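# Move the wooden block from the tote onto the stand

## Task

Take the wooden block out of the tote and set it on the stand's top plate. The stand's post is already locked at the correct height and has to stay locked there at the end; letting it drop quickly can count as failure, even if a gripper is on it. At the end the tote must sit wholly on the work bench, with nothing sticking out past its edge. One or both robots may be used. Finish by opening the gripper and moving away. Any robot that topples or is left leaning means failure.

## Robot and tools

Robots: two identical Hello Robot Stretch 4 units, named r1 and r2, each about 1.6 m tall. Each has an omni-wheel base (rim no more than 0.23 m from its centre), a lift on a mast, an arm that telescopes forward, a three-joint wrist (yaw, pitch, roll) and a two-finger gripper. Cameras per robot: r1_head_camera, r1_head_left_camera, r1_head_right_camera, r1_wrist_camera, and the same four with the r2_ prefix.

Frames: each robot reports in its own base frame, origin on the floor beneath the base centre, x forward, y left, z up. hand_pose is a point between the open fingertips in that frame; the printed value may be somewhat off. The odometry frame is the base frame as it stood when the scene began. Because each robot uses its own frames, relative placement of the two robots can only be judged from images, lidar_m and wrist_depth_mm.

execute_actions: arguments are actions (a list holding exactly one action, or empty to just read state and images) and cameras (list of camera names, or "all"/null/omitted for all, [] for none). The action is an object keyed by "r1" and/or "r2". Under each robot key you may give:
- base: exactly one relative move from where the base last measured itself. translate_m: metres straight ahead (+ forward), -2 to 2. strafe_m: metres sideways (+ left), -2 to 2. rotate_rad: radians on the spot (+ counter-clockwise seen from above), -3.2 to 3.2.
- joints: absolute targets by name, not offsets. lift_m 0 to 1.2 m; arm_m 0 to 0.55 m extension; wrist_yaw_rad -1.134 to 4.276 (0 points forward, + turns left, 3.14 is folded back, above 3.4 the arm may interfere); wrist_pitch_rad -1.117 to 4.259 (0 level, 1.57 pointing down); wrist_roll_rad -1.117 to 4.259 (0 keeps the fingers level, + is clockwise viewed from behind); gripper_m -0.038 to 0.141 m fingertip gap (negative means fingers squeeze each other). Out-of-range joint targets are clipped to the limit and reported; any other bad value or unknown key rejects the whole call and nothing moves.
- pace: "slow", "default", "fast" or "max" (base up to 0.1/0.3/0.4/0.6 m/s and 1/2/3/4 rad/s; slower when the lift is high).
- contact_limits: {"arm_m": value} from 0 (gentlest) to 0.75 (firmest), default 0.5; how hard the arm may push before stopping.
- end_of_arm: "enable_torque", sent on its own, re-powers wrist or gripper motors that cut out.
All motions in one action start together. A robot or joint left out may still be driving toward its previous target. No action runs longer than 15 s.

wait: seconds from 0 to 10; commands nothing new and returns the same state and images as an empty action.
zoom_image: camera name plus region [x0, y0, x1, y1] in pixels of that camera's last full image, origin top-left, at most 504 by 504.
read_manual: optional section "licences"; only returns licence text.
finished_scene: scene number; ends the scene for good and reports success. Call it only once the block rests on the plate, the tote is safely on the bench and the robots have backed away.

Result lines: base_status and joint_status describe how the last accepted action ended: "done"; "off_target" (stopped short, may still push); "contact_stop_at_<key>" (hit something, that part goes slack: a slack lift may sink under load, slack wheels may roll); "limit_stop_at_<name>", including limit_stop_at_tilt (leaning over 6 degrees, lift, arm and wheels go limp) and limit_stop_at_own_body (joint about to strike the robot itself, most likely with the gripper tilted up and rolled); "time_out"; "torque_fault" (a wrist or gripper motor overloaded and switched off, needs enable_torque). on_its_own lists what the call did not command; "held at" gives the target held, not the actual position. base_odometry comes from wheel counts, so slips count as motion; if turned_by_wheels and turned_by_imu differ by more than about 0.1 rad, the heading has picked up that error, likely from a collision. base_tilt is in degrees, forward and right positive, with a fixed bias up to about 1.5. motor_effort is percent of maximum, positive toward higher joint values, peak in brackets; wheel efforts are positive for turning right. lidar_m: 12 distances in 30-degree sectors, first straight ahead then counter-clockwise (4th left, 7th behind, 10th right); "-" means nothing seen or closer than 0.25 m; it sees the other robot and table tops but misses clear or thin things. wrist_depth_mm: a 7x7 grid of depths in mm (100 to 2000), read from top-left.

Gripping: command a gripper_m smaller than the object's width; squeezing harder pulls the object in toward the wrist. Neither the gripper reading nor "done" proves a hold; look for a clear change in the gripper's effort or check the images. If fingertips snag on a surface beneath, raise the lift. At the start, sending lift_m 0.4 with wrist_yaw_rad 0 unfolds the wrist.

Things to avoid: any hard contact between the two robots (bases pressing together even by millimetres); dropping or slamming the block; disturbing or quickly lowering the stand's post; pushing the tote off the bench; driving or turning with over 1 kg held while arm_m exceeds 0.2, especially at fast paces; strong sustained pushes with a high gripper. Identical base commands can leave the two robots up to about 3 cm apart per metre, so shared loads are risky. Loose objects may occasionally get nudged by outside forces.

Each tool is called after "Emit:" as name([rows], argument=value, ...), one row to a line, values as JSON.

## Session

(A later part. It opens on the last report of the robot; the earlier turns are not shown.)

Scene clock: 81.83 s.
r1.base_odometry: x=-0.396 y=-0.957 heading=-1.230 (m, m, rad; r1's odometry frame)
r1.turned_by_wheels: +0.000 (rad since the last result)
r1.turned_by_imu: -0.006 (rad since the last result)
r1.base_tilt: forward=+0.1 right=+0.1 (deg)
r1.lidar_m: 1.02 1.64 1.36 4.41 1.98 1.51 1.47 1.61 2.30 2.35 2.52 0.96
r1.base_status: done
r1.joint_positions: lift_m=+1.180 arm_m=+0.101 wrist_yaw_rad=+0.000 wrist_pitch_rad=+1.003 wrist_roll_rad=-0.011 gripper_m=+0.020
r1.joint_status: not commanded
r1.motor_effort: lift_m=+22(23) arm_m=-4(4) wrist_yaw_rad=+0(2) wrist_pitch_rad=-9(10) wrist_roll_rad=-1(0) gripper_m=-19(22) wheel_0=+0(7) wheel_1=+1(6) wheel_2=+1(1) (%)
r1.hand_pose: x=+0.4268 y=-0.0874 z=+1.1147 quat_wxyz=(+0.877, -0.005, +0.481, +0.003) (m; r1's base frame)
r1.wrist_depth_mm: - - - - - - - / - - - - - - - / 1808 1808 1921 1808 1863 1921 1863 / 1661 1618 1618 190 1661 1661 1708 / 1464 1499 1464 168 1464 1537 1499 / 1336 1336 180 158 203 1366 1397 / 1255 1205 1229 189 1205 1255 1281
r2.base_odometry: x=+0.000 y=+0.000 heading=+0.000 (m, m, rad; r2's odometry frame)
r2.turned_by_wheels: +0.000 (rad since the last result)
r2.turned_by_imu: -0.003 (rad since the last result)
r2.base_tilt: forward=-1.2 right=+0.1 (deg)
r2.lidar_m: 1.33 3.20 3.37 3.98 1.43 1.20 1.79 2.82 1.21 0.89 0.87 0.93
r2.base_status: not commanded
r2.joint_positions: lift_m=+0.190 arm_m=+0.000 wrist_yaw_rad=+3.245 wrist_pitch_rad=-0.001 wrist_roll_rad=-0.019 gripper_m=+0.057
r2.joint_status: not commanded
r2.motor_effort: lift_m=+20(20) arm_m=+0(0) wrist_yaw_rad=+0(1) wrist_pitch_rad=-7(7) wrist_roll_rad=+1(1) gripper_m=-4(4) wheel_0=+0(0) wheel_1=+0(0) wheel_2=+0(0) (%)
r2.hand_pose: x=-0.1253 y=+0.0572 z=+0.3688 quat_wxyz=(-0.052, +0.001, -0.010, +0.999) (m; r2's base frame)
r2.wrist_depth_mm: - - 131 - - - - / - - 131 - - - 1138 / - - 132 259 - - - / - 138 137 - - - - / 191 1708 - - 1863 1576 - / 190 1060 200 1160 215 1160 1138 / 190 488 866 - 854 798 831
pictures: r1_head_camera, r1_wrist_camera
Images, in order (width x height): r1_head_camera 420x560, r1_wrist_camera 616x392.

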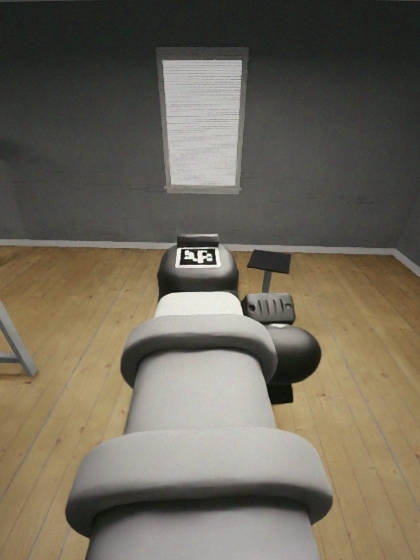

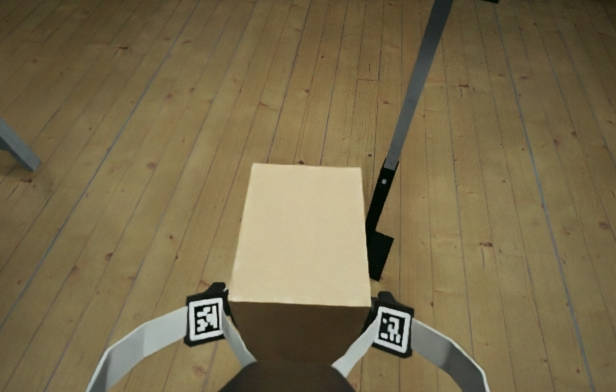

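Emit:
execute_actions([
  {"r1":{"base":{"strafe_m":-0.16},"joints":{"lift_m":1.2}}},
], cameras=[])

Emit:
execute_actions([
  {"r1":{"base":{"translate_m":0.36},"joints":{"arm_m":0.15}}},
], cameras=["r1_wrist_camera","r1_head_left_camera","r1_head_right_camera"])

Scene clock: 89.00 s.
r1.base_odometry: x=-0.546 y=-1.011 heading=-1.230 (m, m, rad; r1's odometry frame)
r1.turned_by_wheels: +0.000 (rad since the last result)
r1.turned_by_imu: -0.002 (rad since the last result)
r1.base_tilt: forward=+0.1 right=+0.2 (deg)
r1.lidar_m: 0.89 1.84 1.52 4.44 1.98 1.54 1.48 1.61 2.23 2.19 2.35 3.32
r1.base_status: done
r1.joint_positions: lift_m=+1.200 arm_m=+0.101 wrist_yaw_rad=+0.000 wrist_pitch_rad=+1.003 wrist_roll_rad=-0.011 gripper_m=+0.020
r1.joint_status: all done
r1.motor_effort: lift_m=+23(24) arm_m=-4(4) wrist_yaw_rad=+1(1) wrist_pitch_rad=-9(8) wrist_roll_rad=-2(1) gripper_m=-22(19) wheel_0=-2(6) wheel_1=+2(8) wheel_2=+1(2) (%)
r1.hand_pose: x=+0.4268 y=-0.0874 z=+1.1346 quat_wxyz=(+0.877, -0.005, +0.481, +0.003) (m; r1's base frame)
r1.wrist_depth_mm: - - - - - - - / - - - - - - - / 1808 1921 1808 1863 1921 1921 1921 / 1661 1661 1661 190 1708 1708 1708 / 1499 1464 1464 168 1576 1576 1537 / 1366 1397 180 158 204 1397 1397 / 1281 1229 1255 189 1255 1281 1308
r2.base_odometry: x=+0.000 y=+0.000 heading=+0.000 (m, m, rad; r2's odometry frame)
r2.turned_by_wheels: +0.000 (rad since the last result)
r2.turned_by_imu: -0.002 (rad since the last result)
r2.base_tilt: forward=-1.1 right=+0.1 (deg)
r2.lidar_m: 1.34 3.19 3.36 3.96 1.44 1.21 1.76 2.81 1.20 0.86 0.84 0.94
r2.base_status: not commanded
r2.joint_positions: lift_m=+0.190 arm_m=+0.000 wrist_yaw_rad=+3.245 wrist_pitch_rad=-0.001 wrist_roll_rad=-0.019 gripper_m=+0.057
r2.joint_status: not commanded
r2.motor_effort: lift_m=+20(20) arm_m=+0(0) wrist_yaw_rad=+1(0) wrist_pitch_rad=-7(7) wrist_roll_rad=+2(1) gripper_m=-4(5) wheel_0=+0(0) wheel_1=+0(0) wheel_2=+1(0) (%)
r2.hand_pose: x=-0.1253 y=+0.0572 z=+0.3688 quat_wxyz=(-0.052, +0.001, -0.010, +0.999) (m; r2's base frame)
r2.wrist_depth_mm: - - 132 - - - - / - - 131 - - - 1118 / - - 133 259 - - - / - 138 137 - - - - / 191 1808 - - 1808 1618 - / 190 1060 200 1182 214 1160 1138 / 190 488 866 - 866 788 820
pictures: none
No camera images: the call's "cameras" was empty. Leave "cameras" out to get every camera's image.

Scene clock: 91.70 s.
r1.base_odometry: x=-0.426 y=-1.350 heading=-1.230 (m, m, rad; r1's odometry frame)
r1.turned_by_wheels: +0.000 (rad since the last result)
r1.turned_by_imu: -0.002 (rad since the last result)
r1.base_tilt: forward=+0.0 right=+0.1 (deg)
r1.lidar_m: 0.53 3.11 1.42 1.42 2.46 1.88 1.86 2.02 2.28 2.22 2.39 0.60
r1.base_status: done
r1.joint_positions: lift_m=+1.200 arm_m=+0.149 wrist_yaw_rad=+0.000 wrist_pitch_rad=+1.003 wrist_roll_rad=-0.011 gripper_m=+0.020
r1.joint_status: all done
r1.motor_effort: lift_m=+22(23) arm_m=+4(5) wrist_yaw_rad=+0(0) wrist_pitch_rad=-9(9) wrist_roll_rad=-2(0) gripper_m=-21(20) wheel_0=+0(4) wheel_1=+0(5) wheel_2=-1(13) (%)
r1.hand_pose: x=+0.4754 y=-0.0874 z=+1.1346 quat_wxyz=(+0.877, -0.005, +0.481, +0.003) (m; r1's base frame)
r1.wrist_depth_mm: - - - - - - - / - - - - - - - / 1808 1863 1808 413 407 1921 1921 / 1618 1661 1618 190 364 1661 1708 / 1464 1537 1464 168 1499 1499 1537 / 1336 1336 181 158 203 1397 1430 / 1281 1229 1281 189 1229 1281 1281
r2.base_odometry: x=+0.000 y=+0.000 heading=+0.000 (m, m, rad; r2's odometry frame)
r2.turned_by_wheels: +0.000 (rad since the last result)
r2.turned_by_imu: -0.001 (rad since the last result)
r2.base_tilt: forward=-1.2 right=+0.2 (deg)
r2.lidar_m: 1.36 3.18 3.38 3.98 1.39 1.21 1.73 2.83 1.18 0.91 0.87 0.93
r2.base_status: not commanded
r2.joint_positions: lift_m=+0.190 arm_m=+0.000 wrist_yaw_rad=+3.245 wrist_pitch_rad=-0.001 wrist_roll_rad=-0.019 gripper_m=+0.057
r2.joint_status: not commanded
r2.motor_effort: lift_m=+20(20) arm_m=+0(0) wrist_yaw_rad=-1(2) wrist_pitch_rad=-7(7) wrist_roll_rad=+0(0) gripper_m=-2(4) wheel_0=+0(0) wheel_1=+0(0) wheel_2=+0(0) (%)
r2.hand_pose: x=-0.1253 y=+0.0572 z=+0.3688 quat_wxyz=(-0.052, +0.001, -0.010, +0.999) (m; r2's base frame)
r2.wrist_depth_mm: - - 132 - - - - / - - 131 - - - 1160 / - - 132 259 - - - / - 138 136 - - - - / 190 1708 - - 1756 1576 - / 190 1042 200 1182 214 1182 1138 / 190 488 854 - 866 798 820
pictures: r1_head_left_camera, r1_head_right_camera, r1_wrist_camera
Images, in order (width x height): r1_head_left_camera 420x672, r1_head_right_camera 420x672, r1_wrist_camera 616x392.

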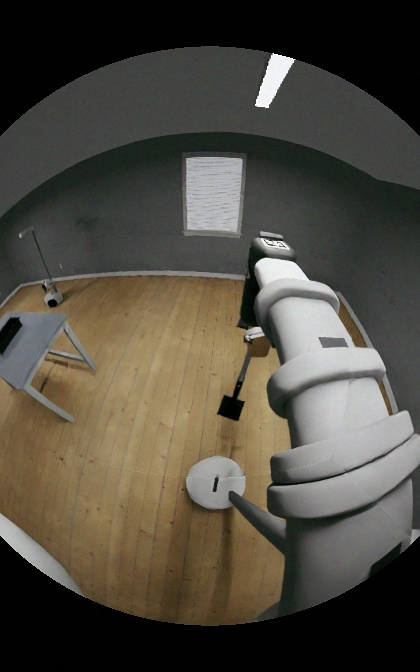

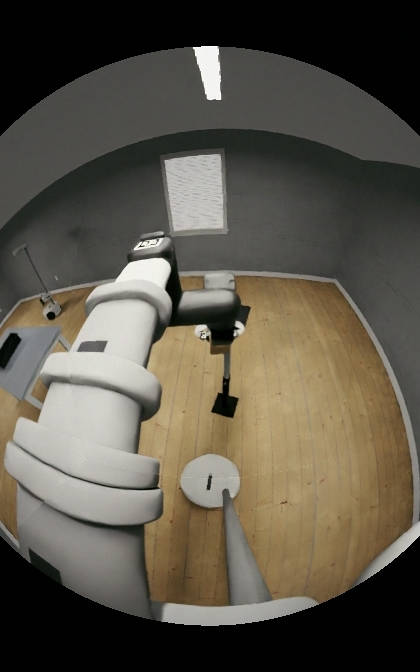

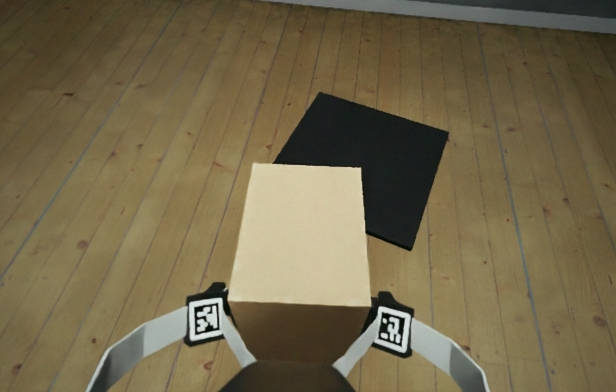

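Emit:
execute_actions([
  {"r1":{"base":{"strafe_m":-0.065},"joints":{"arm_m":0.295},"pace":"slow"}},
], cameras=["r1_wrist_camera","r1_head_right_camera"])

Emit:
zoom_image(camera="r1_head_right_camera", region=[160, 260, 280, 370])

Scene clock: 102.30 s.
r1.base_odometry: x=-0.487 y=-1.372 heading=-1.230 (m, m, rad; r1's odometry frame)
r1.turned_by_wheels: +0.000 (rad since the last result)
r1.turned_by_imu: -0.002 (rad since the last result)
r1.base_tilt: forward=+0.1 right=+0.1 (deg)
r1.lidar_m: 0.57 3.11 1.50 1.45 2.46 1.91 1.86 1.98 2.20 2.16 2.31 2.98
r1.base_status: done
r1.joint_positions: lift_m=+1.200 arm_m=+0.294 wrist_yaw_rad=+0.000 wrist_pitch_rad=+1.003 wrist_roll_rad=-0.011 gripper_m=+0.020
r1.joint_status: all done
r1.motor_effort: lift_m=+22(23) arm_m=+4(4) wrist_yaw_rad=+1(2) wrist_pitch_rad=-9(8) wrist_roll_rad=+0(1) gripper_m=-21(18) wheel_0=+0(5) wheel_1=-2(6) wheel_2=-1(2) (%)
r1.hand_pose: x=+0.6203 y=-0.0874 z=+1.1346 quat_wxyz=(+0.877, -0.005, +0.481, +0.003) (m; r1's base frame)
r1.wrist_depth_mm: - - - - - - - / - - - - - - - / 1863 1808 1863 1921 1921 1921 1921 / 1661 1708 1661 190 1661 1708 1708 / 1499 1499 320 168 1499 1537 1576 / 1366 1336 180 158 202 1397 1397 / 1255 1229 279 187 1255 1255 1281
r2.base_odometry: x=+0.000 y=+0.000 heading=+0.000 (m, m, rad; r2's odometry frame)
r2.turned_by_wheels: +0.000 (rad since the last result)
r2.turned_by_imu: -0.002 (rad since the last result)
r2.base_tilt: forward=-1.2 right=+0.2 (deg)
r2.lidar_m: 1.35 3.18 3.38 3.98 1.43 1.21 1.74 2.81 1.16 0.88 0.86 0.92
r2.base_status: not commanded
r2.joint_positions: lift_m=+0.190 arm_m=+0.000 wrist_yaw_rad=+3.245 wrist_pitch_rad=-0.001 wrist_roll_rad=-0.019 gripper_m=+0.057
r2.joint_status: not commanded
r2.motor_effort: lift_m=+20(20) arm_m=+0(0) wrist_yaw_rad=-1(1) wrist_pitch_rad=-7(7) wrist_roll_rad=+3(3) gripper_m=-2(4) wheel_0=+0(0) wheel_1=+0(0) wheel_2=+0(0) (%)
r2.hand_pose: x=-0.1253 y=+0.0572 z=+0.3688 quat_wxyz=(-0.052, +0.001, -0.010, +0.999) (m; r2's base frame)
r2.wrist_depth_mm: - - 132 - - - - / - - 131 - - - 1138 / - - 132 259 - - - / - 138 136 - - - - / 191 1756 - - 1808 1618 - / 191 1025 200 1205 214 1118 1138 / 189 488 842 - 854 798 820
pictures: r1_head_right_camera, r1_wrist_camera
Images, in order (width x height): r1_head_right_camera 420x672, r1_wrist_camera 616x392.

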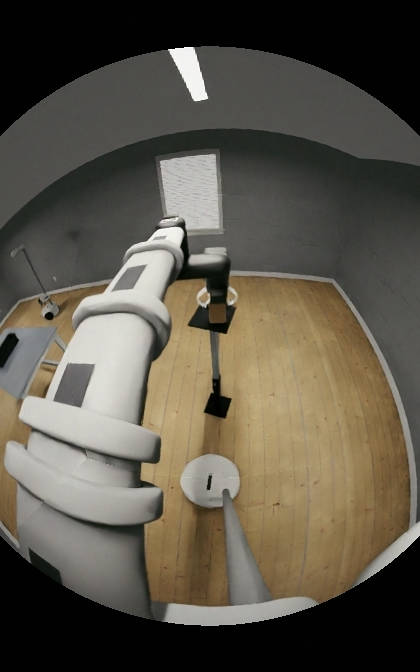

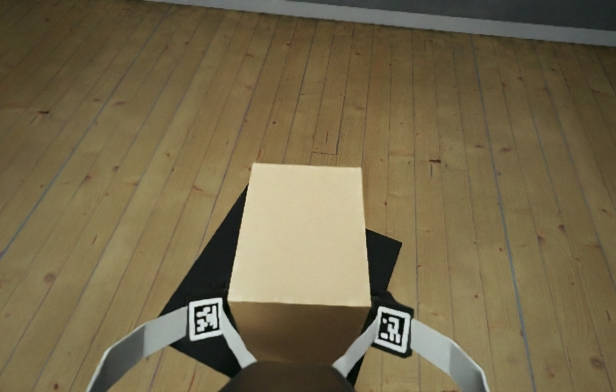

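Region (160, 260, 280, 370) of r1_head_right_camera's 420x672 image, scaled by 4.200, with more detail than that image has; it fills the top 462 rows of this view, and the rest is white.

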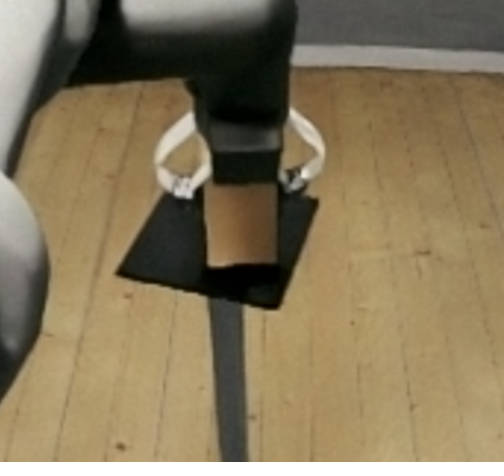

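Emit:
execute_actions([
  {"r1":{"base":{"strafe_m":0.02},"joints":{"lift_m":1.172},"pace":"slow"}},
], cameras=["r1_wrist_camera","r1_head_right_camera"])

Emit:
zoom_image(camera="r1_head_right_camera", region=[160, 260, 280, 370])

Scene clock: 108.23 s.
r1.base_odometry: x=-0.468 y=-1.365 heading=-1.230 (m, m, rad; r1's odometry frame)
r1.turned_by_wheels: +0.000 (rad since the last result)
r1.turned_by_imu: -0.002 (rad since the last result)
r1.base_tilt: forward=+0.0 right=+0.1 (deg)
r1.lidar_m: 0.58 3.11 1.47 1.43 2.45 1.92 1.85 1.98 2.24 2.18 2.33 2.97
r1.base_status: done
r1.joint_positions: lift_m=+1.172 arm_m=+0.294 wrist_yaw_rad=-0.002 wrist_pitch_rad=+0.999 wrist_roll_rad=-0.011 gripper_m=+0.020
r1.joint_status: all done
r1.motor_effort: lift_m=+12(22) arm_m=+5(4) wrist_yaw_rad=+4(5) wrist_pitch_rad=+2(8) wrist_roll_rad=+0(1) gripper_m=-21(19) wheel_0=-2(3) wheel_1=+1(6) wheel_2=-2(0) (%)
r1.hand_pose: x=+0.6210 y=-0.0877 z=+1.1081 quat_wxyz=(+0.878, -0.004, +0.479, +0.002) (m; r1's base frame)
r1.wrist_depth_mm: - - - - - - - / - - - - - - - / 1808 1808 1863 1863 1863 1863 1921 / 1661 1661 1618 187 1661 1708 1661 / 1499 1464 300 168 304 1499 1537 / 1366 1366 177 156 187 1366 1366 / 1229 1205 259 183 250 1229 1255
r2.base_odometry: x=+0.000 y=+0.000 heading=+0.000 (m, m, rad; r2's odometry frame)
r2.turned_by_wheels: +0.000 (rad since the last result)
r2.turned_by_imu: -0.001 (rad since the last result)
r2.base_tilt: forward=-1.2 right=+0.1 (deg)
r2.lidar_m: 1.33 3.19 3.39 3.97 1.41 1.19 1.75 2.80 1.18 0.90 0.87 0.92
r2.base_status: not commanded
r2.joint_positions: lift_m=+0.190 arm_m=+0.000 wrist_yaw_rad=+3.245 wrist_pitch_rad=-0.001 wrist_roll_rad=-0.019 gripper_m=+0.057
r2.joint_status: not commanded
r2.motor_effort: lift_m=+20(20) arm_m=+0(0) wrist_yaw_rad=-2(1) wrist_pitch_rad=-7(7) wrist_roll_rad=+0(1) gripper_m=-3(4) wheel_0=+0(0) wheel_1=+0(0) wheel_2=+0(0) (%)
r2.hand_pose: x=-0.1253 y=+0.0572 z=+0.3688 quat_wxyz=(-0.052, +0.001, -0.010, +0.999) (m; r2's base frame)
r2.wrist_depth_mm: - - 132 - - - - / - - 131 - - - 1160 / - - 132 259 - - - / - 138 137 - - - - / 191 1808 - - 1863 1618 - / 190 1060 200 1182 214 1160 1138 / 190 484 842 - 878 778 831
pictures: r1_head_right_camera, r1_wrist_camera
Images, in order (width x height): r1_head_right_camera 420x672, r1_wrist_camera 616x392.

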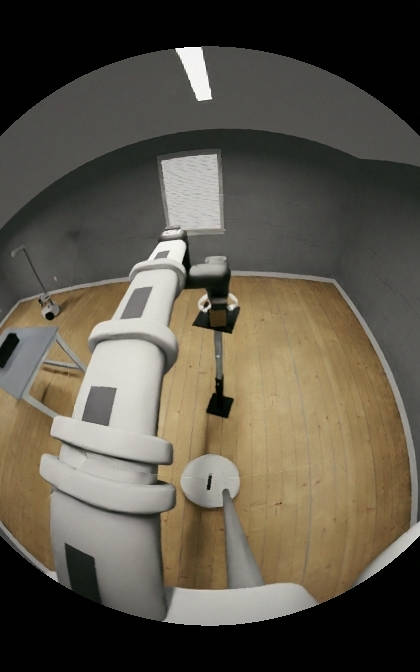

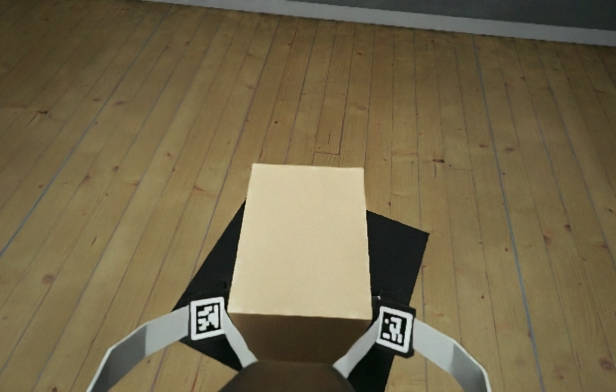

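Region (160, 260, 280, 370) of r1_head_right_camera's 420x672 image, scaled by 4.200, with more detail than that image has; it fills the top 462 rows of this view, and the rest is white.

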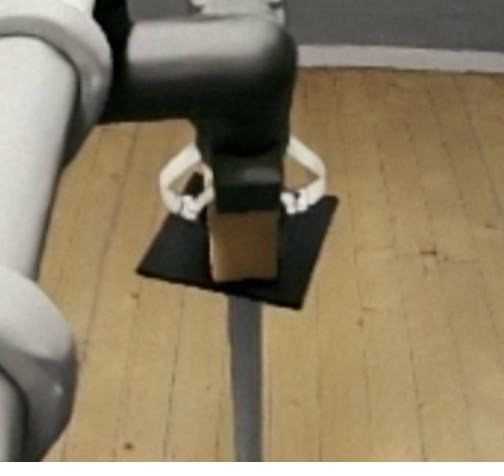

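Emit:
execute_actions([
  {"r1":{"joints":{"lift_m":1.19},"pace":"slow"}},
], cameras=[])

Emit:
execute_actions([
  {"r1":{"joints":{"arm_m":0.315},"pace":"slow"}},
], cameras=[])

Emit:
execute_actions([
  {"r1":{"joints":{"lift_m":1.177},"pace":"slow"}},
], cameras=["r1_wrist_camera","r1_head_right_camera"])

Emit:
zoom_image(camera="r1_head_right_camera", region=[160, 260, 280, 370])

Scene clock: 116.00 s.
r1.base_odometry: x=-0.468 y=-1.365 heading=-1.230 (m, m, rad; r1's odometry frame)
r1.turned_by_wheels: +0.000 (rad since the last result)
r1.turned_by_imu: -0.001 (rad since the last result)
r1.base_tilt: forward=+0.0 right=+0.1 (deg)
r1.lidar_m: 0.56 3.11 1.46 1.45 2.47 1.90 1.85 2.02 2.22 2.19 2.32 0.75
r1.base_status: not commanded
r1.joint_positions: lift_m=+1.190 arm_m=+0.294 wrist_yaw_rad=+0.000 wrist_pitch_rad=+1.002 wrist_roll_rad=-0.011 gripper_m=+0.020
r1.joint_status: all done
r1.motor_effort: lift_m=+23(23) arm_m=+4(4) wrist_yaw_rad=+4(7) wrist_pitch_rad=-8(9) wrist_roll_rad=-1(1) gripper_m=-20(20) wheel_0=-1(2) wheel_1=+1(1) wheel_2=-2(2) (%)
r1.hand_pose: x=+0.6204 y=-0.0875 z=+1.1247 quat_wxyz=(+0.877, -0.005, +0.481, +0.003) (m; r1's base frame)
r1.wrist_depth_mm: - - - - - - - / - - - - - - - / 1863 1808 1921 1863 1921 1808 1983 / 1618 1618 1661 190 1661 1708 1708 / 1464 1464 320 168 319 1464 1576 / 1366 1366 180 158 203 1397 1430 / 1255 1229 1229 188 264 1255 1255
r2.base_odometry: x=+0.000 y=+0.000 heading=+0.000 (m, m, rad; r2's odometry frame)
r2.turned_by_wheels: +0.000 (rad since the last result)
r2.turned_by_imu: -0.001 (rad since the last result)
r2.base_tilt: forward=-1.2 right=+0.2 (deg)
r2.lidar_m: 1.34 3.18 3.39 3.97 1.41 1.22 1.74 2.82 1.19 0.90 0.86 0.93
r2.base_status: not commanded
r2.joint_positions: lift_m=+0.190 arm_m=+0.000 wrist_yaw_rad=+3.245 wrist_pitch_rad=-0.001 wrist_roll_rad=-0.019 gripper_m=+0.057
r2.joint_status: not commanded
r2.motor_effort: lift_m=+20(20) arm_m=+0(0) wrist_yaw_rad=+1(1) wrist_pitch_rad=-6(7) wrist_roll_rad=-1(3) gripper_m=-3(3) wheel_0=+0(0) wheel_1=+0(0) wheel_2=+0(0) (%)
r2.hand_pose: x=-0.1253 y=+0.0572 z=+0.3688 quat_wxyz=(-0.052, +0.001, -0.010, +0.999) (m; r2's base frame)
r2.wrist_depth_mm: - - 132 - - - - / - - 131 - - - 1182 / - - 132 260 - - - / - 138 137 - - - - / 191 1756 - - 1756 1576 - / 190 1078 200 1182 214 1182 1138 / 190 488 842 - 878 798 831
pictures: none
No camera images: the call's "cameras" was empty. Leave "cameras" out to get every camera's image.

Scene clock: 117.17 s.
r1.base_odometry: x=-0.468 y=-1.365 heading=-1.230 (m, m, rad; r1's odometry frame)
r1.turned_by_wheels: +0.000 (rad since the last result)
r1.turned_by_imu: +0.000 (rad since the last result)
r1.base_tilt: forward=+0.1 right=+0.1 (deg)
r1.lidar_m: 0.57 3.09 1.46 1.45 2.46 1.91 1.85 1.99 2.23 2.18 2.32 0.73
r1.base_status: not commanded
r1.joint_positions: lift_m=+1.190 arm_m=+0.314 wrist_yaw_rad=+0.000 wrist_pitch_rad=+1.002 wrist_roll_rad=-0.011 gripper_m=+0.020
r1.joint_status: all done
r1.motor_effort: lift_m=+23(23) arm_m=+4(3) wrist_yaw_rad=+4(3) wrist_pitch_rad=-8(8) wrist_roll_rad=-2(0) gripper_m=-22(20) wheel_0=-1(1) wheel_1=+1(1) wheel_2=-2(2) (%)
r1.hand_pose: x=+0.6403 y=-0.0874 z=+1.1247 quat_wxyz=(+0.877, -0.005, +0.481, +0.003) (m; r1's base frame)
r1.wrist_depth_mm: - - - - - - - / - - - - - - - / 1808 1921 1921 1808 1921 1921 1863 / 1618 1661 1661 190 1708 1661 1661 / 1464 1464 1464 169 317 1537 1537 / 1366 1397 180 158 203 1366 1397 / 1255 264 260 188 263 1255 1281
r2.base_odometry: x=+0.000 y=+0.000 heading=+0.000 (m, m, rad; r2's odometry frame)
r2.turned_by_wheels: +0.000 (rad since the last result)
r2.turned_by_imu: +0.000 (rad since the last result)
r2.base_tilt: forward=-1.2 right=+0.1 (deg)
r2.lidar_m: 1.33 3.19 3.39 3.97 1.39 1.20 1.76 2.82 1.20 0.90 0.85 0.92
r2.base_status: not commanded
r2.joint_positions: lift_m=+0.190 arm_m=+0.000 wrist_yaw_rad=+3.245 wrist_pitch_rad=-0.001 wrist_roll_rad=-0.019 gripper_m=+0.057
r2.joint_status: not commanded
r2.motor_effort: lift_m=+20(20) arm_m=+0(0) wrist_yaw_rad=+0(0) wrist_pitch_rad=-7(7) wrist_roll_rad=+0(1) gripper_m=-2(3) wheel_0=+0(0) wheel_1=+0(0) wheel_2=+0(0) (%)
r2.hand_pose: x=-0.1253 y=+0.0572 z=+0.3688 quat_wxyz=(-0.052, +0.001, -0.010, +0.999) (m; r2's base frame)
r2.wrist_depth_mm: - - 132 - - - - / - - 131 - - - 1160 / - - 132 258 - - - / - 138 137 - - - - / 191 1756 - - 1808 1618 - / 190 1060 200 1160 215 1182 1138 / 190 484 854 - 854 788 842
pictures: none
No camera images: the call's "cameras" was empty. Leave "cameras" out to get every camera's image.

Scene clock: 117.97 s.
r1.base_odometry: x=-0.468 y=-1.365 heading=-1.230 (m, m, rad; r1's odometry frame)
r1.turned_by_wheels: +0.000 (rad since the last result)
r1.turned_by_imu: +0.000 (rad since the last result)
r1.base_tilt: forward=+0.1 right=+0.1 (deg)
r1.lidar_m: 0.57 3.09 1.46 1.44 2.46 1.90 1.84 2.01 2.22 2.18 2.30 0.74
r1.base_status: not commanded
r1.joint_positions: lift_m=+1.177 arm_m=+0.314 wrist_yaw_rad=+0.000 wrist_pitch_rad=+1.002 wrist_roll_rad=-0.011 gripper_m=+0.020
r1.joint_status: all done
r1.motor_effort: lift_m=+14(22) arm_m=+5(5) wrist_yaw_rad=+0(1) wrist_pitch_rad=-6(8) wrist_roll_rad=+0(1) gripper_m=-21(18) wheel_0=-1(1) wheel_1=+1(1) wheel_2=-2(2) (%)
r1.hand_pose: x=+0.6405 y=-0.0874 z=+1.1125 quat_wxyz=(+0.877, -0.005, +0.480, +0.003) (m; r1's base frame)
r1.wrist_depth_mm: - - - - - - - / - - - - - - - / 1863 1863 1808 1863 1921 1921 1921 / 1618 1661 1661 188 1618 1708 1661 / 1499 1430 1430 168 304 1464 1499 / 1336 1308 180 158 190 1366 1366 / 1255 255 251 186 252 1229 1255
r2.base_odometry: x=+0.000 y=+0.000 heading=+0.000 (m, m, rad; r2's odometry frame)
r2.turned_by_wheels: +0.000 (rad since the last result)
r2.turned_by_imu: +0.000 (rad since the last result)
r2.base_tilt: forward=-1.1 right=+0.2 (deg)
r2.lidar_m: 1.28 3.19 3.36 3.98 1.42 1.22 1.75 2.83 1.20 0.91 0.84 0.95
r2.base_status: not commanded
r2.joint_positions: lift_m=+0.190 arm_m=+0.000 wrist_yaw_rad=+3.245 wrist_pitch_rad=-0.001 wrist_roll_rad=-0.019 gripper_m=+0.057
r2.joint_status: not commanded
r2.motor_effort: lift_m=+20(20) arm_m=-1(0) wrist_yaw_rad=+0(1) wrist_pitch_rad=-7(6) wrist_roll_rad=+2(1) gripper_m=-2(4) wheel_0=+0(0) wheel_1=+0(0) wheel_2=+0(0) (%)
r2.hand_pose: x=-0.1253 y=+0.0572 z=+0.3688 quat_wxyz=(-0.052, +0.001, -0.010, +0.999) (m; r2's base frame)
r2.wrist_depth_mm: - - 132 - - - - / - - 131 - - - 1160 / - - 132 258 - - - / - 138 137 - - - - / 191 1756 - - 1863 1576 - / 190 1060 200 1182 214 1160 1138 / 190 488 854 - 866 798 842
pictures: r1_head_right_camera, r1_wrist_camera
Images, in order (width x height): r1_head_right_camera 420x672, r1_wrist_camera 616x392.

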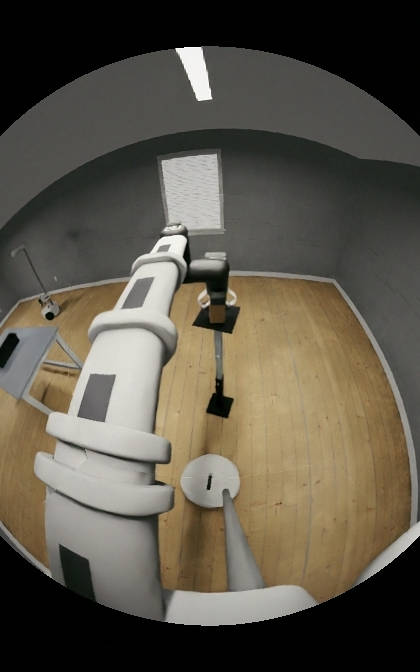

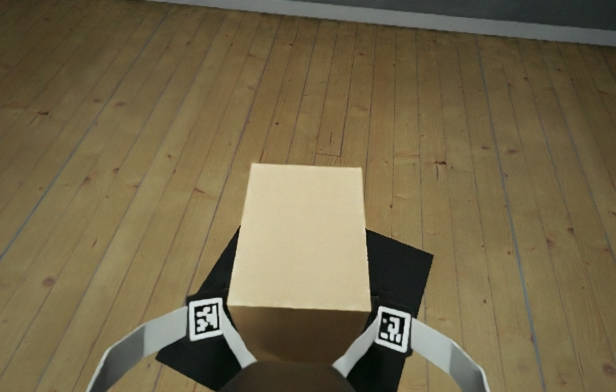

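Region (160, 260, 280, 370) of r1_head_right_camera's 420x672 image, scaled by 4.200, with more detail than that image has; it fills the top 462 rows of this view, and the rest is white.

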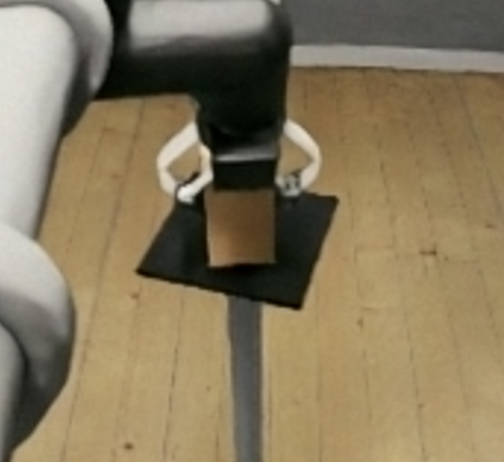

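Just touching, well placed. Release.

Emit:
execute_actions([
  {"r1":{"joints":{"gripper_m":0.11,"lift_m":1.18},"pace":"slow"}},
], cameras=["r1_wrist_camera"])

Emit:
execute_actions([
  {"r1":{"joints":{"lift_m":1.2,"gripper_m":0.135}}},
], cameras=["r1_wrist_camera"])

Scene clock: 123.90 s.
r1.base_odometry: x=-0.468 y=-1.365 heading=-1.230 (m, m, rad; r1's odometry frame)
r1.turned_by_wheels: +0.000 (rad since the last result)
r1.turned_by_imu: -0.002 (rad since the last result)
r1.base_tilt: forward=+0.1 right=+0.1 (deg)
r1.lidar_m: 0.57 3.07 1.44 1.43 2.44 1.91 1.85 1.98 2.20 2.19 2.31 2.94
r1.base_status: not commanded
r1.joint_positions: lift_m=+1.180 arm_m=+0.314 wrist_yaw_rad=+0.000 wrist_pitch_rad=+1.001 wrist_roll_rad=-0.011 gripper_m=+0.110
r1.joint_status: all done
r1.motor_effort: lift_m=+21(21) arm_m=+4(5) wrist_yaw_rad=+2(1) wrist_pitch_rad=-5(6) wrist_roll_rad=-2(2) gripper_m=+0(19) wheel_0=-1(1) wheel_1=+1(1) wheel_2=-2(2) (%)
r1.hand_pose: x=+0.6406 y=-0.0875 z=+1.1150 quat_wxyz=(+0.877, -0.005, +0.480, +0.003) (m; r1's base frame)
r1.wrist_depth_mm: - - - - - - - / - - - - - - - / 1808 1808 1863 1863 1863 1863 1863 / 1618 1661 1618 193 1661 1708 1708 / 1499 1499 1430 175 310 1537 1537 / 1366 1336 194 165 208 1397 1430 / 1229 1229 256 153 258 1229 1281
r2.base_odometry: x=+0.000 y=+0.000 heading=+0.000 (m, m, rad; r2's odometry frame)
r2.turned_by_wheels: +0.000 (rad since the last result)
r2.turned_by_imu: -0.002 (rad since the last result)
r2.base_tilt: forward=-1.1 right=+0.1 (deg)
r2.lidar_m: 1.35 3.19 3.38 4.00 1.42 1.22 1.76 2.83 1.20 0.89 0.87 0.95
r2.base_status: not commanded
r2.joint_positions: lift_m=+0.190 arm_m=+0.000 wrist_yaw_rad=+3.245 wrist_pitch_rad=-0.001 wrist_roll_rad=-0.019 gripper_m=+0.057
r2.joint_status: not commanded
r2.motor_effort: lift_m=+20(20) arm_m=+0(0) wrist_yaw_rad=+0(1) wrist_pitch_rad=-7(7) wrist_roll_rad=+1(2) gripper_m=-3(4) wheel_0=+0(0) wheel_1=+0(0) wheel_2=+0(0) (%)
r2.hand_pose: x=-0.1253 y=+0.0572 z=+0.3688 quat_wxyz=(-0.052, +0.001, -0.010, +0.999) (m; r2's base frame)
r2.wrist_depth_mm: - - 132 - - - - / - - 132 - - - 1160 / - - 133 258 - - - / - 138 137 - - - - / 190 1708 - - 1808 1618 - / 191 1060 200 1182 215 1182 1138 / 190 488 854 - 866 788 842
pictures: r1_wrist_camera
Images, in order (width x height): r1_wrist_camera 616x392.

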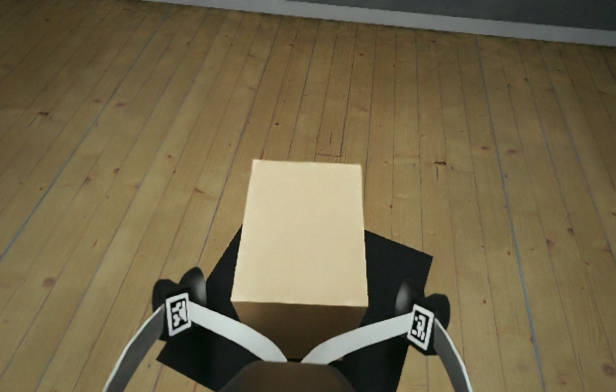

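Scene clock: 125.07 s.
r1.base_odometry: x=-0.468 y=-1.365 heading=-1.230 (m, m, rad; r1's odometry frame)
r1.turned_by_wheels: +0.000 (rad since the last result)
r1.turned_by_imu: +0.000 (rad since the last result)
r1.base_tilt: forward=+0.1 right=+0.1 (deg)
r1.lidar_m: 0.55 3.11 1.47 1.47 2.46 1.91 1.84 1.97 2.23 2.18 2.33 0.74
r1.base_status: not commanded
r1.joint_positions: lift_m=+1.200 arm_m=+0.314 wrist_yaw_rad=+0.000 wrist_pitch_rad=+1.001 wrist_roll_rad=-0.011 gripper_m=+0.135
r1.joint_status: all done
r1.motor_effort: lift_m=+22(22) arm_m=+4(4) wrist_yaw_rad=+1(1) wrist_pitch_rad=-5(5) wrist_roll_rad=-1(1) gripper_m=+2(2) wheel_0=-1(1) wheel_1=+1(1) wheel_2=-2(2) (%)
r1.hand_pose: x=+0.6406 y=-0.0875 z=+1.1349 quat_wxyz=(+0.877, -0.005, +0.480, +0.003) (m; r1's base frame)
r1.wrist_depth_mm: - - - - - - - / - - - - - - - / 1863 1863 1863 1921 1983 1921 1863 / 1661 1661 1661 217 1708 1708 1708 / 1464 1464 1499 196 1537 1537 1537 / 1397 208 191 182 215 1397 1430 / 1229 1229 274 150 282 1255 1308
r2.base_odometry: x=+0.000 y=+0.000 heading=+0.000 (m, m, rad; r2's odometry frame)
r2.turned_by_wheels: +0.000 (rad since the last result)
r2.turned_by_imu: +0.000 (rad since the last result)
r2.base_tilt: forward=-1.1 right=+0.1 (deg)
r2.lidar_m: 1.36 3.20 3.38 3.96 1.42 1.20 1.78 2.80 1.19 0.90 0.86 0.93
r2.base_status: not commanded
r2.joint_positions: lift_m=+0.190 arm_m=+0.000 wrist_yaw_rad=+3.245 wrist_pitch_rad=-0.001 wrist_roll_rad=-0.019 gripper_m=+0.057
r2.joint_status: not commanded
r2.motor_effort: lift_m=+20(20) arm_m=+0(0) wrist_yaw_rad=+0(0) wrist_pitch_rad=-7(7) wrist_roll_rad=+1(1) gripper_m=-4(2) wheel_0=+0(0) wheel_1=+0(0) wheel_2=+1(0) (%)
r2.hand_pose: x=-0.1253 y=+0.0572 z=+0.3688 quat_wxyz=(-0.052, +0.001, -0.010, +0.999) (m; r2's base frame)
r2.wrist_depth_mm: - - 132 - - - - / - - 131 - - - 1160 / - - 132 258 - - - / - 138 137 - - - - / 191 1756 - - 1808 1576 - / 190 1060 200 1182 214 1160 1138 / 189 488 854 - 866 788 831
pictures: r1_wrist_camera
Images, in order (width x height): r1_wrist_camera 616x392.

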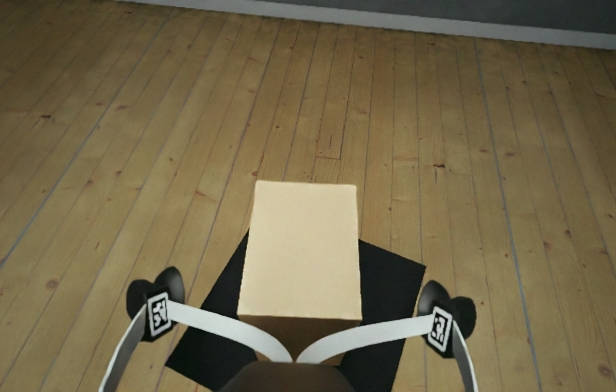

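Emit:
execute_actions([
  {"r1":{"joints":{"arm_m":0.2},"pace":"slow"}},
], cameras=["r1_wrist_camera"])

Emit:
execute_actions([
  {"r1":{"base":{"translate_m":-0.5},"joints":{"arm_m":0.01},"pace":"fast"}},
], cameras=["r1_head_camera","r1_head_left_camera"])

Scene clock: 131.27 s.
r1.base_odometry: x=-0.468 y=-1.365 heading=-1.230 (m, m, rad; r1's odometry frame)
r1.turned_by_wheels: +0.000 (rad since the last result)
r1.turned_by_imu: -0.002 (rad since the last result)
r1.base_tilt: forward=+0.0 right=+0.1 (deg)
r1.lidar_m: 0.57 3.12 1.48 1.43 2.46 1.89 1.84 1.99 2.25 2.19 2.33 2.96
r1.base_status: not commanded
r1.joint_positions: lift_m=+1.200 arm_m=+0.201 wrist_yaw_rad=+0.000 wrist_pitch_rad=+1.001 wrist_roll_rad=-0.011 gripper_m=+0.135
r1.joint_status: all done
r1.motor_effort: lift_m=+22(22) arm_m=-5(3) wrist_yaw_rad=+1(2) wrist_pitch_rad=-5(5) wrist_roll_rad=-3(1) gripper_m=+2(0) wheel_0=-1(1) wheel_1=+1(1) wheel_2=-2(1) (%)
r1.hand_pose: x=+0.5272 y=-0.0874 z=+1.1349 quat_wxyz=(+0.877, -0.005, +0.480, +0.003) (m; r1's base frame)
r1.wrist_depth_mm: - - - - - - - / - - - 277 - - - / 1863 1863 1863 250 1921 1863 1921 / 1618 1661 1618 293 384 1708 1708 / 1499 1499 1499 329 1464 1499 1576 / 1366 208 1397 1366 1366 1366 1397 / 1255 1229 1281 150 1281 1308 1281
r2.base_odometry: x=+0.000 y=+0.000 heading=+0.000 (m, m, rad; r2's odometry frame)
r2.turned_by_wheels: +0.000 (rad since the last result)
r2.turned_by_imu: -0.002 (rad since the last result)
r2.base_tilt: forward=-1.1 right=+0.2 (deg)
r2.lidar_m: 1.36 3.18 3.38 3.98 1.44 1.21 1.75 2.79 1.18 0.89 0.86 0.91
r2.base_status: not commanded
r2.joint_positions: lift_m=+0.190 arm_m=+0.000 wrist_yaw_rad=+3.245 wrist_pitch_rad=-0.001 wrist_roll_rad=-0.019 gripper_m=+0.057
r2.joint_status: not commanded
r2.motor_effort: lift_m=+20(20) arm_m=+0(0) wrist_yaw_rad=-1(1) wrist_pitch_rad=-7(6) wrist_roll_rad=+0(1) gripper_m=-4(4) wheel_0=+0(0) wheel_1=+0(0) wheel_2=+1(0) (%)
r2.hand_pose: x=-0.1253 y=+0.0572 z=+0.3688 quat_wxyz=(-0.052, +0.001, -0.010, +0.999) (m; r2's base frame)
r2.wrist_depth_mm: - - 132 - - - - / - - 132 - - - 1138 / - - 132 258 - - - / - 138 137 - - - - / 191 1756 - - 1808 1499 - / 190 1060 200 1182 214 1160 1138 / 190 484 866 - 866 798 831
pictures: r1_wrist_camera
Images, in order (width x height): r1_wrist_camera 616x392.

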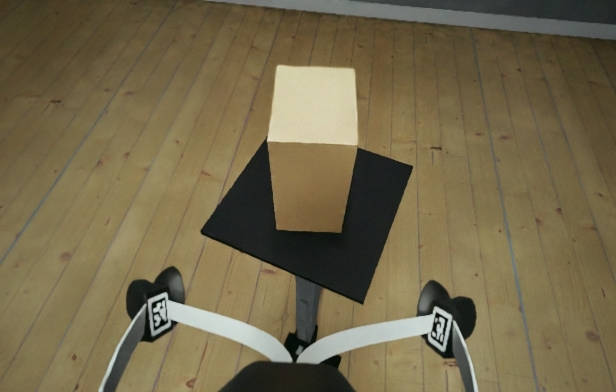

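Scene clock: 134.40 s.
r1.base_odometry: x=-0.635 y=-0.894 heading=-1.230 (m, m, rad; r1's odometry frame)
r1.turned_by_wheels: +0.000 (rad since the last result)
r1.turned_by_imu: +0.001 (rad since the last result)
r1.base_tilt: forward=+0.0 right=+0.1 (deg)
r1.lidar_m: 1.08 1.97 1.62 3.99 1.79 1.40 1.34 1.47 2.12 2.14 2.27 3.34
r1.base_status: done
r1.joint_positions: lift_m=+1.200 arm_m=+0.011 wrist_yaw_rad=+0.000 wrist_pitch_rad=+1.001 wrist_roll_rad=-0.011 gripper_m=+0.135
r1.joint_status: all done
r1.motor_effort: lift_m=+21(22) arm_m=-4(5) wrist_yaw_rad=+1(0) wrist_pitch_rad=-5(5) wrist_roll_rad=-2(0) gripper_m=+0(0) wheel_0=+1(2) wheel_1=-1(4) wheel_2=-1(7) (%)
r1.hand_pose: x=+0.3372 y=-0.0874 z=+1.1350 quat_wxyz=(+0.877, -0.005, +0.480, +0.003) (m; r1's base frame)
r1.wrist_depth_mm: - - - - - - - / - - - - - - - / 1863 1863 1863 1863 1863 1921 1921 / 1661 1661 1661 1708 1661 1708 1756 / 1464 1499 1499 1499 1499 1576 1537 / 1336 208 1397 1397 1366 1430 1430 / 1255 1229 1281 150 1255 1308 1281
r2.base_odometry: x=+0.000 y=+0.000 heading=+0.000 (m, m, rad; r2's odometry frame)
r2.turned_by_wheels: +0.000 (rad since the last result)
r2.turned_by_imu: -0.001 (rad since the last result)
r2.base_tilt: forward=-1.2 right=+0.2 (deg)
r2.lidar_m: 1.34 3.20 3.39 4.00 1.42 1.21 1.77 2.84 1.18 0.88 0.87 0.93
r2.base_status: not commanded
r2.joint_positions: lift_m=+0.190 arm_m=+0.000 wrist_yaw_rad=+3.245 wrist_pitch_rad=-0.001 wrist_roll_rad=-0.019 gripper_m=+0.057
r2.joint_status: not commanded
r2.motor_effort: lift_m=+20(20) arm_m=+0(0) wrist_yaw_rad=-1(0) wrist_pitch_rad=-7(7) wrist_roll_rad=+1(1) gripper_m=-4(4) wheel_0=+0(0) wheel_1=+0(0) wheel_2=+0(0) (%)
r2.hand_pose: x=-0.1253 y=+0.0572 z=+0.3688 quat_wxyz=(-0.052, +0.001, -0.010, +0.999) (m; r2's base frame)
r2.wrist_depth_mm: - - 132 - - - - / - - 132 - - - 1182 / - - 132 259 - - - / - 138 137 - - - - / 190 1756 - - 1808 1576 - / 191 1060 200 1138 214 1160 1118 / 190 488 854 - 854 809 820
pictures: r1_head_camera, r1_head_left_camera
Images, in order (width x height): r1_head_camera 420x560, r1_head_left_camera 420x672.

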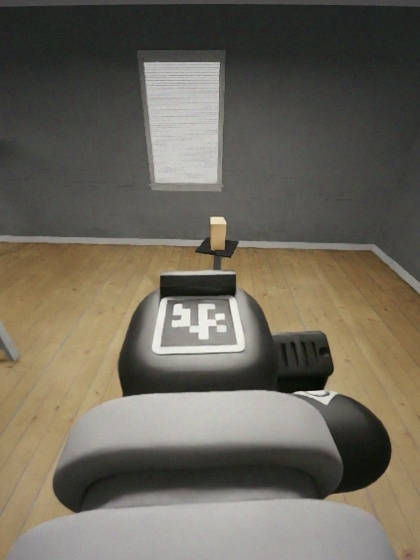

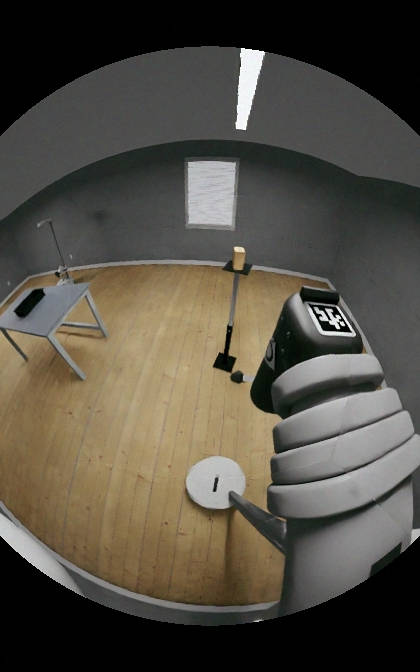

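Emit:
finished_scene(scene=2)

The scene is finished: the task was done.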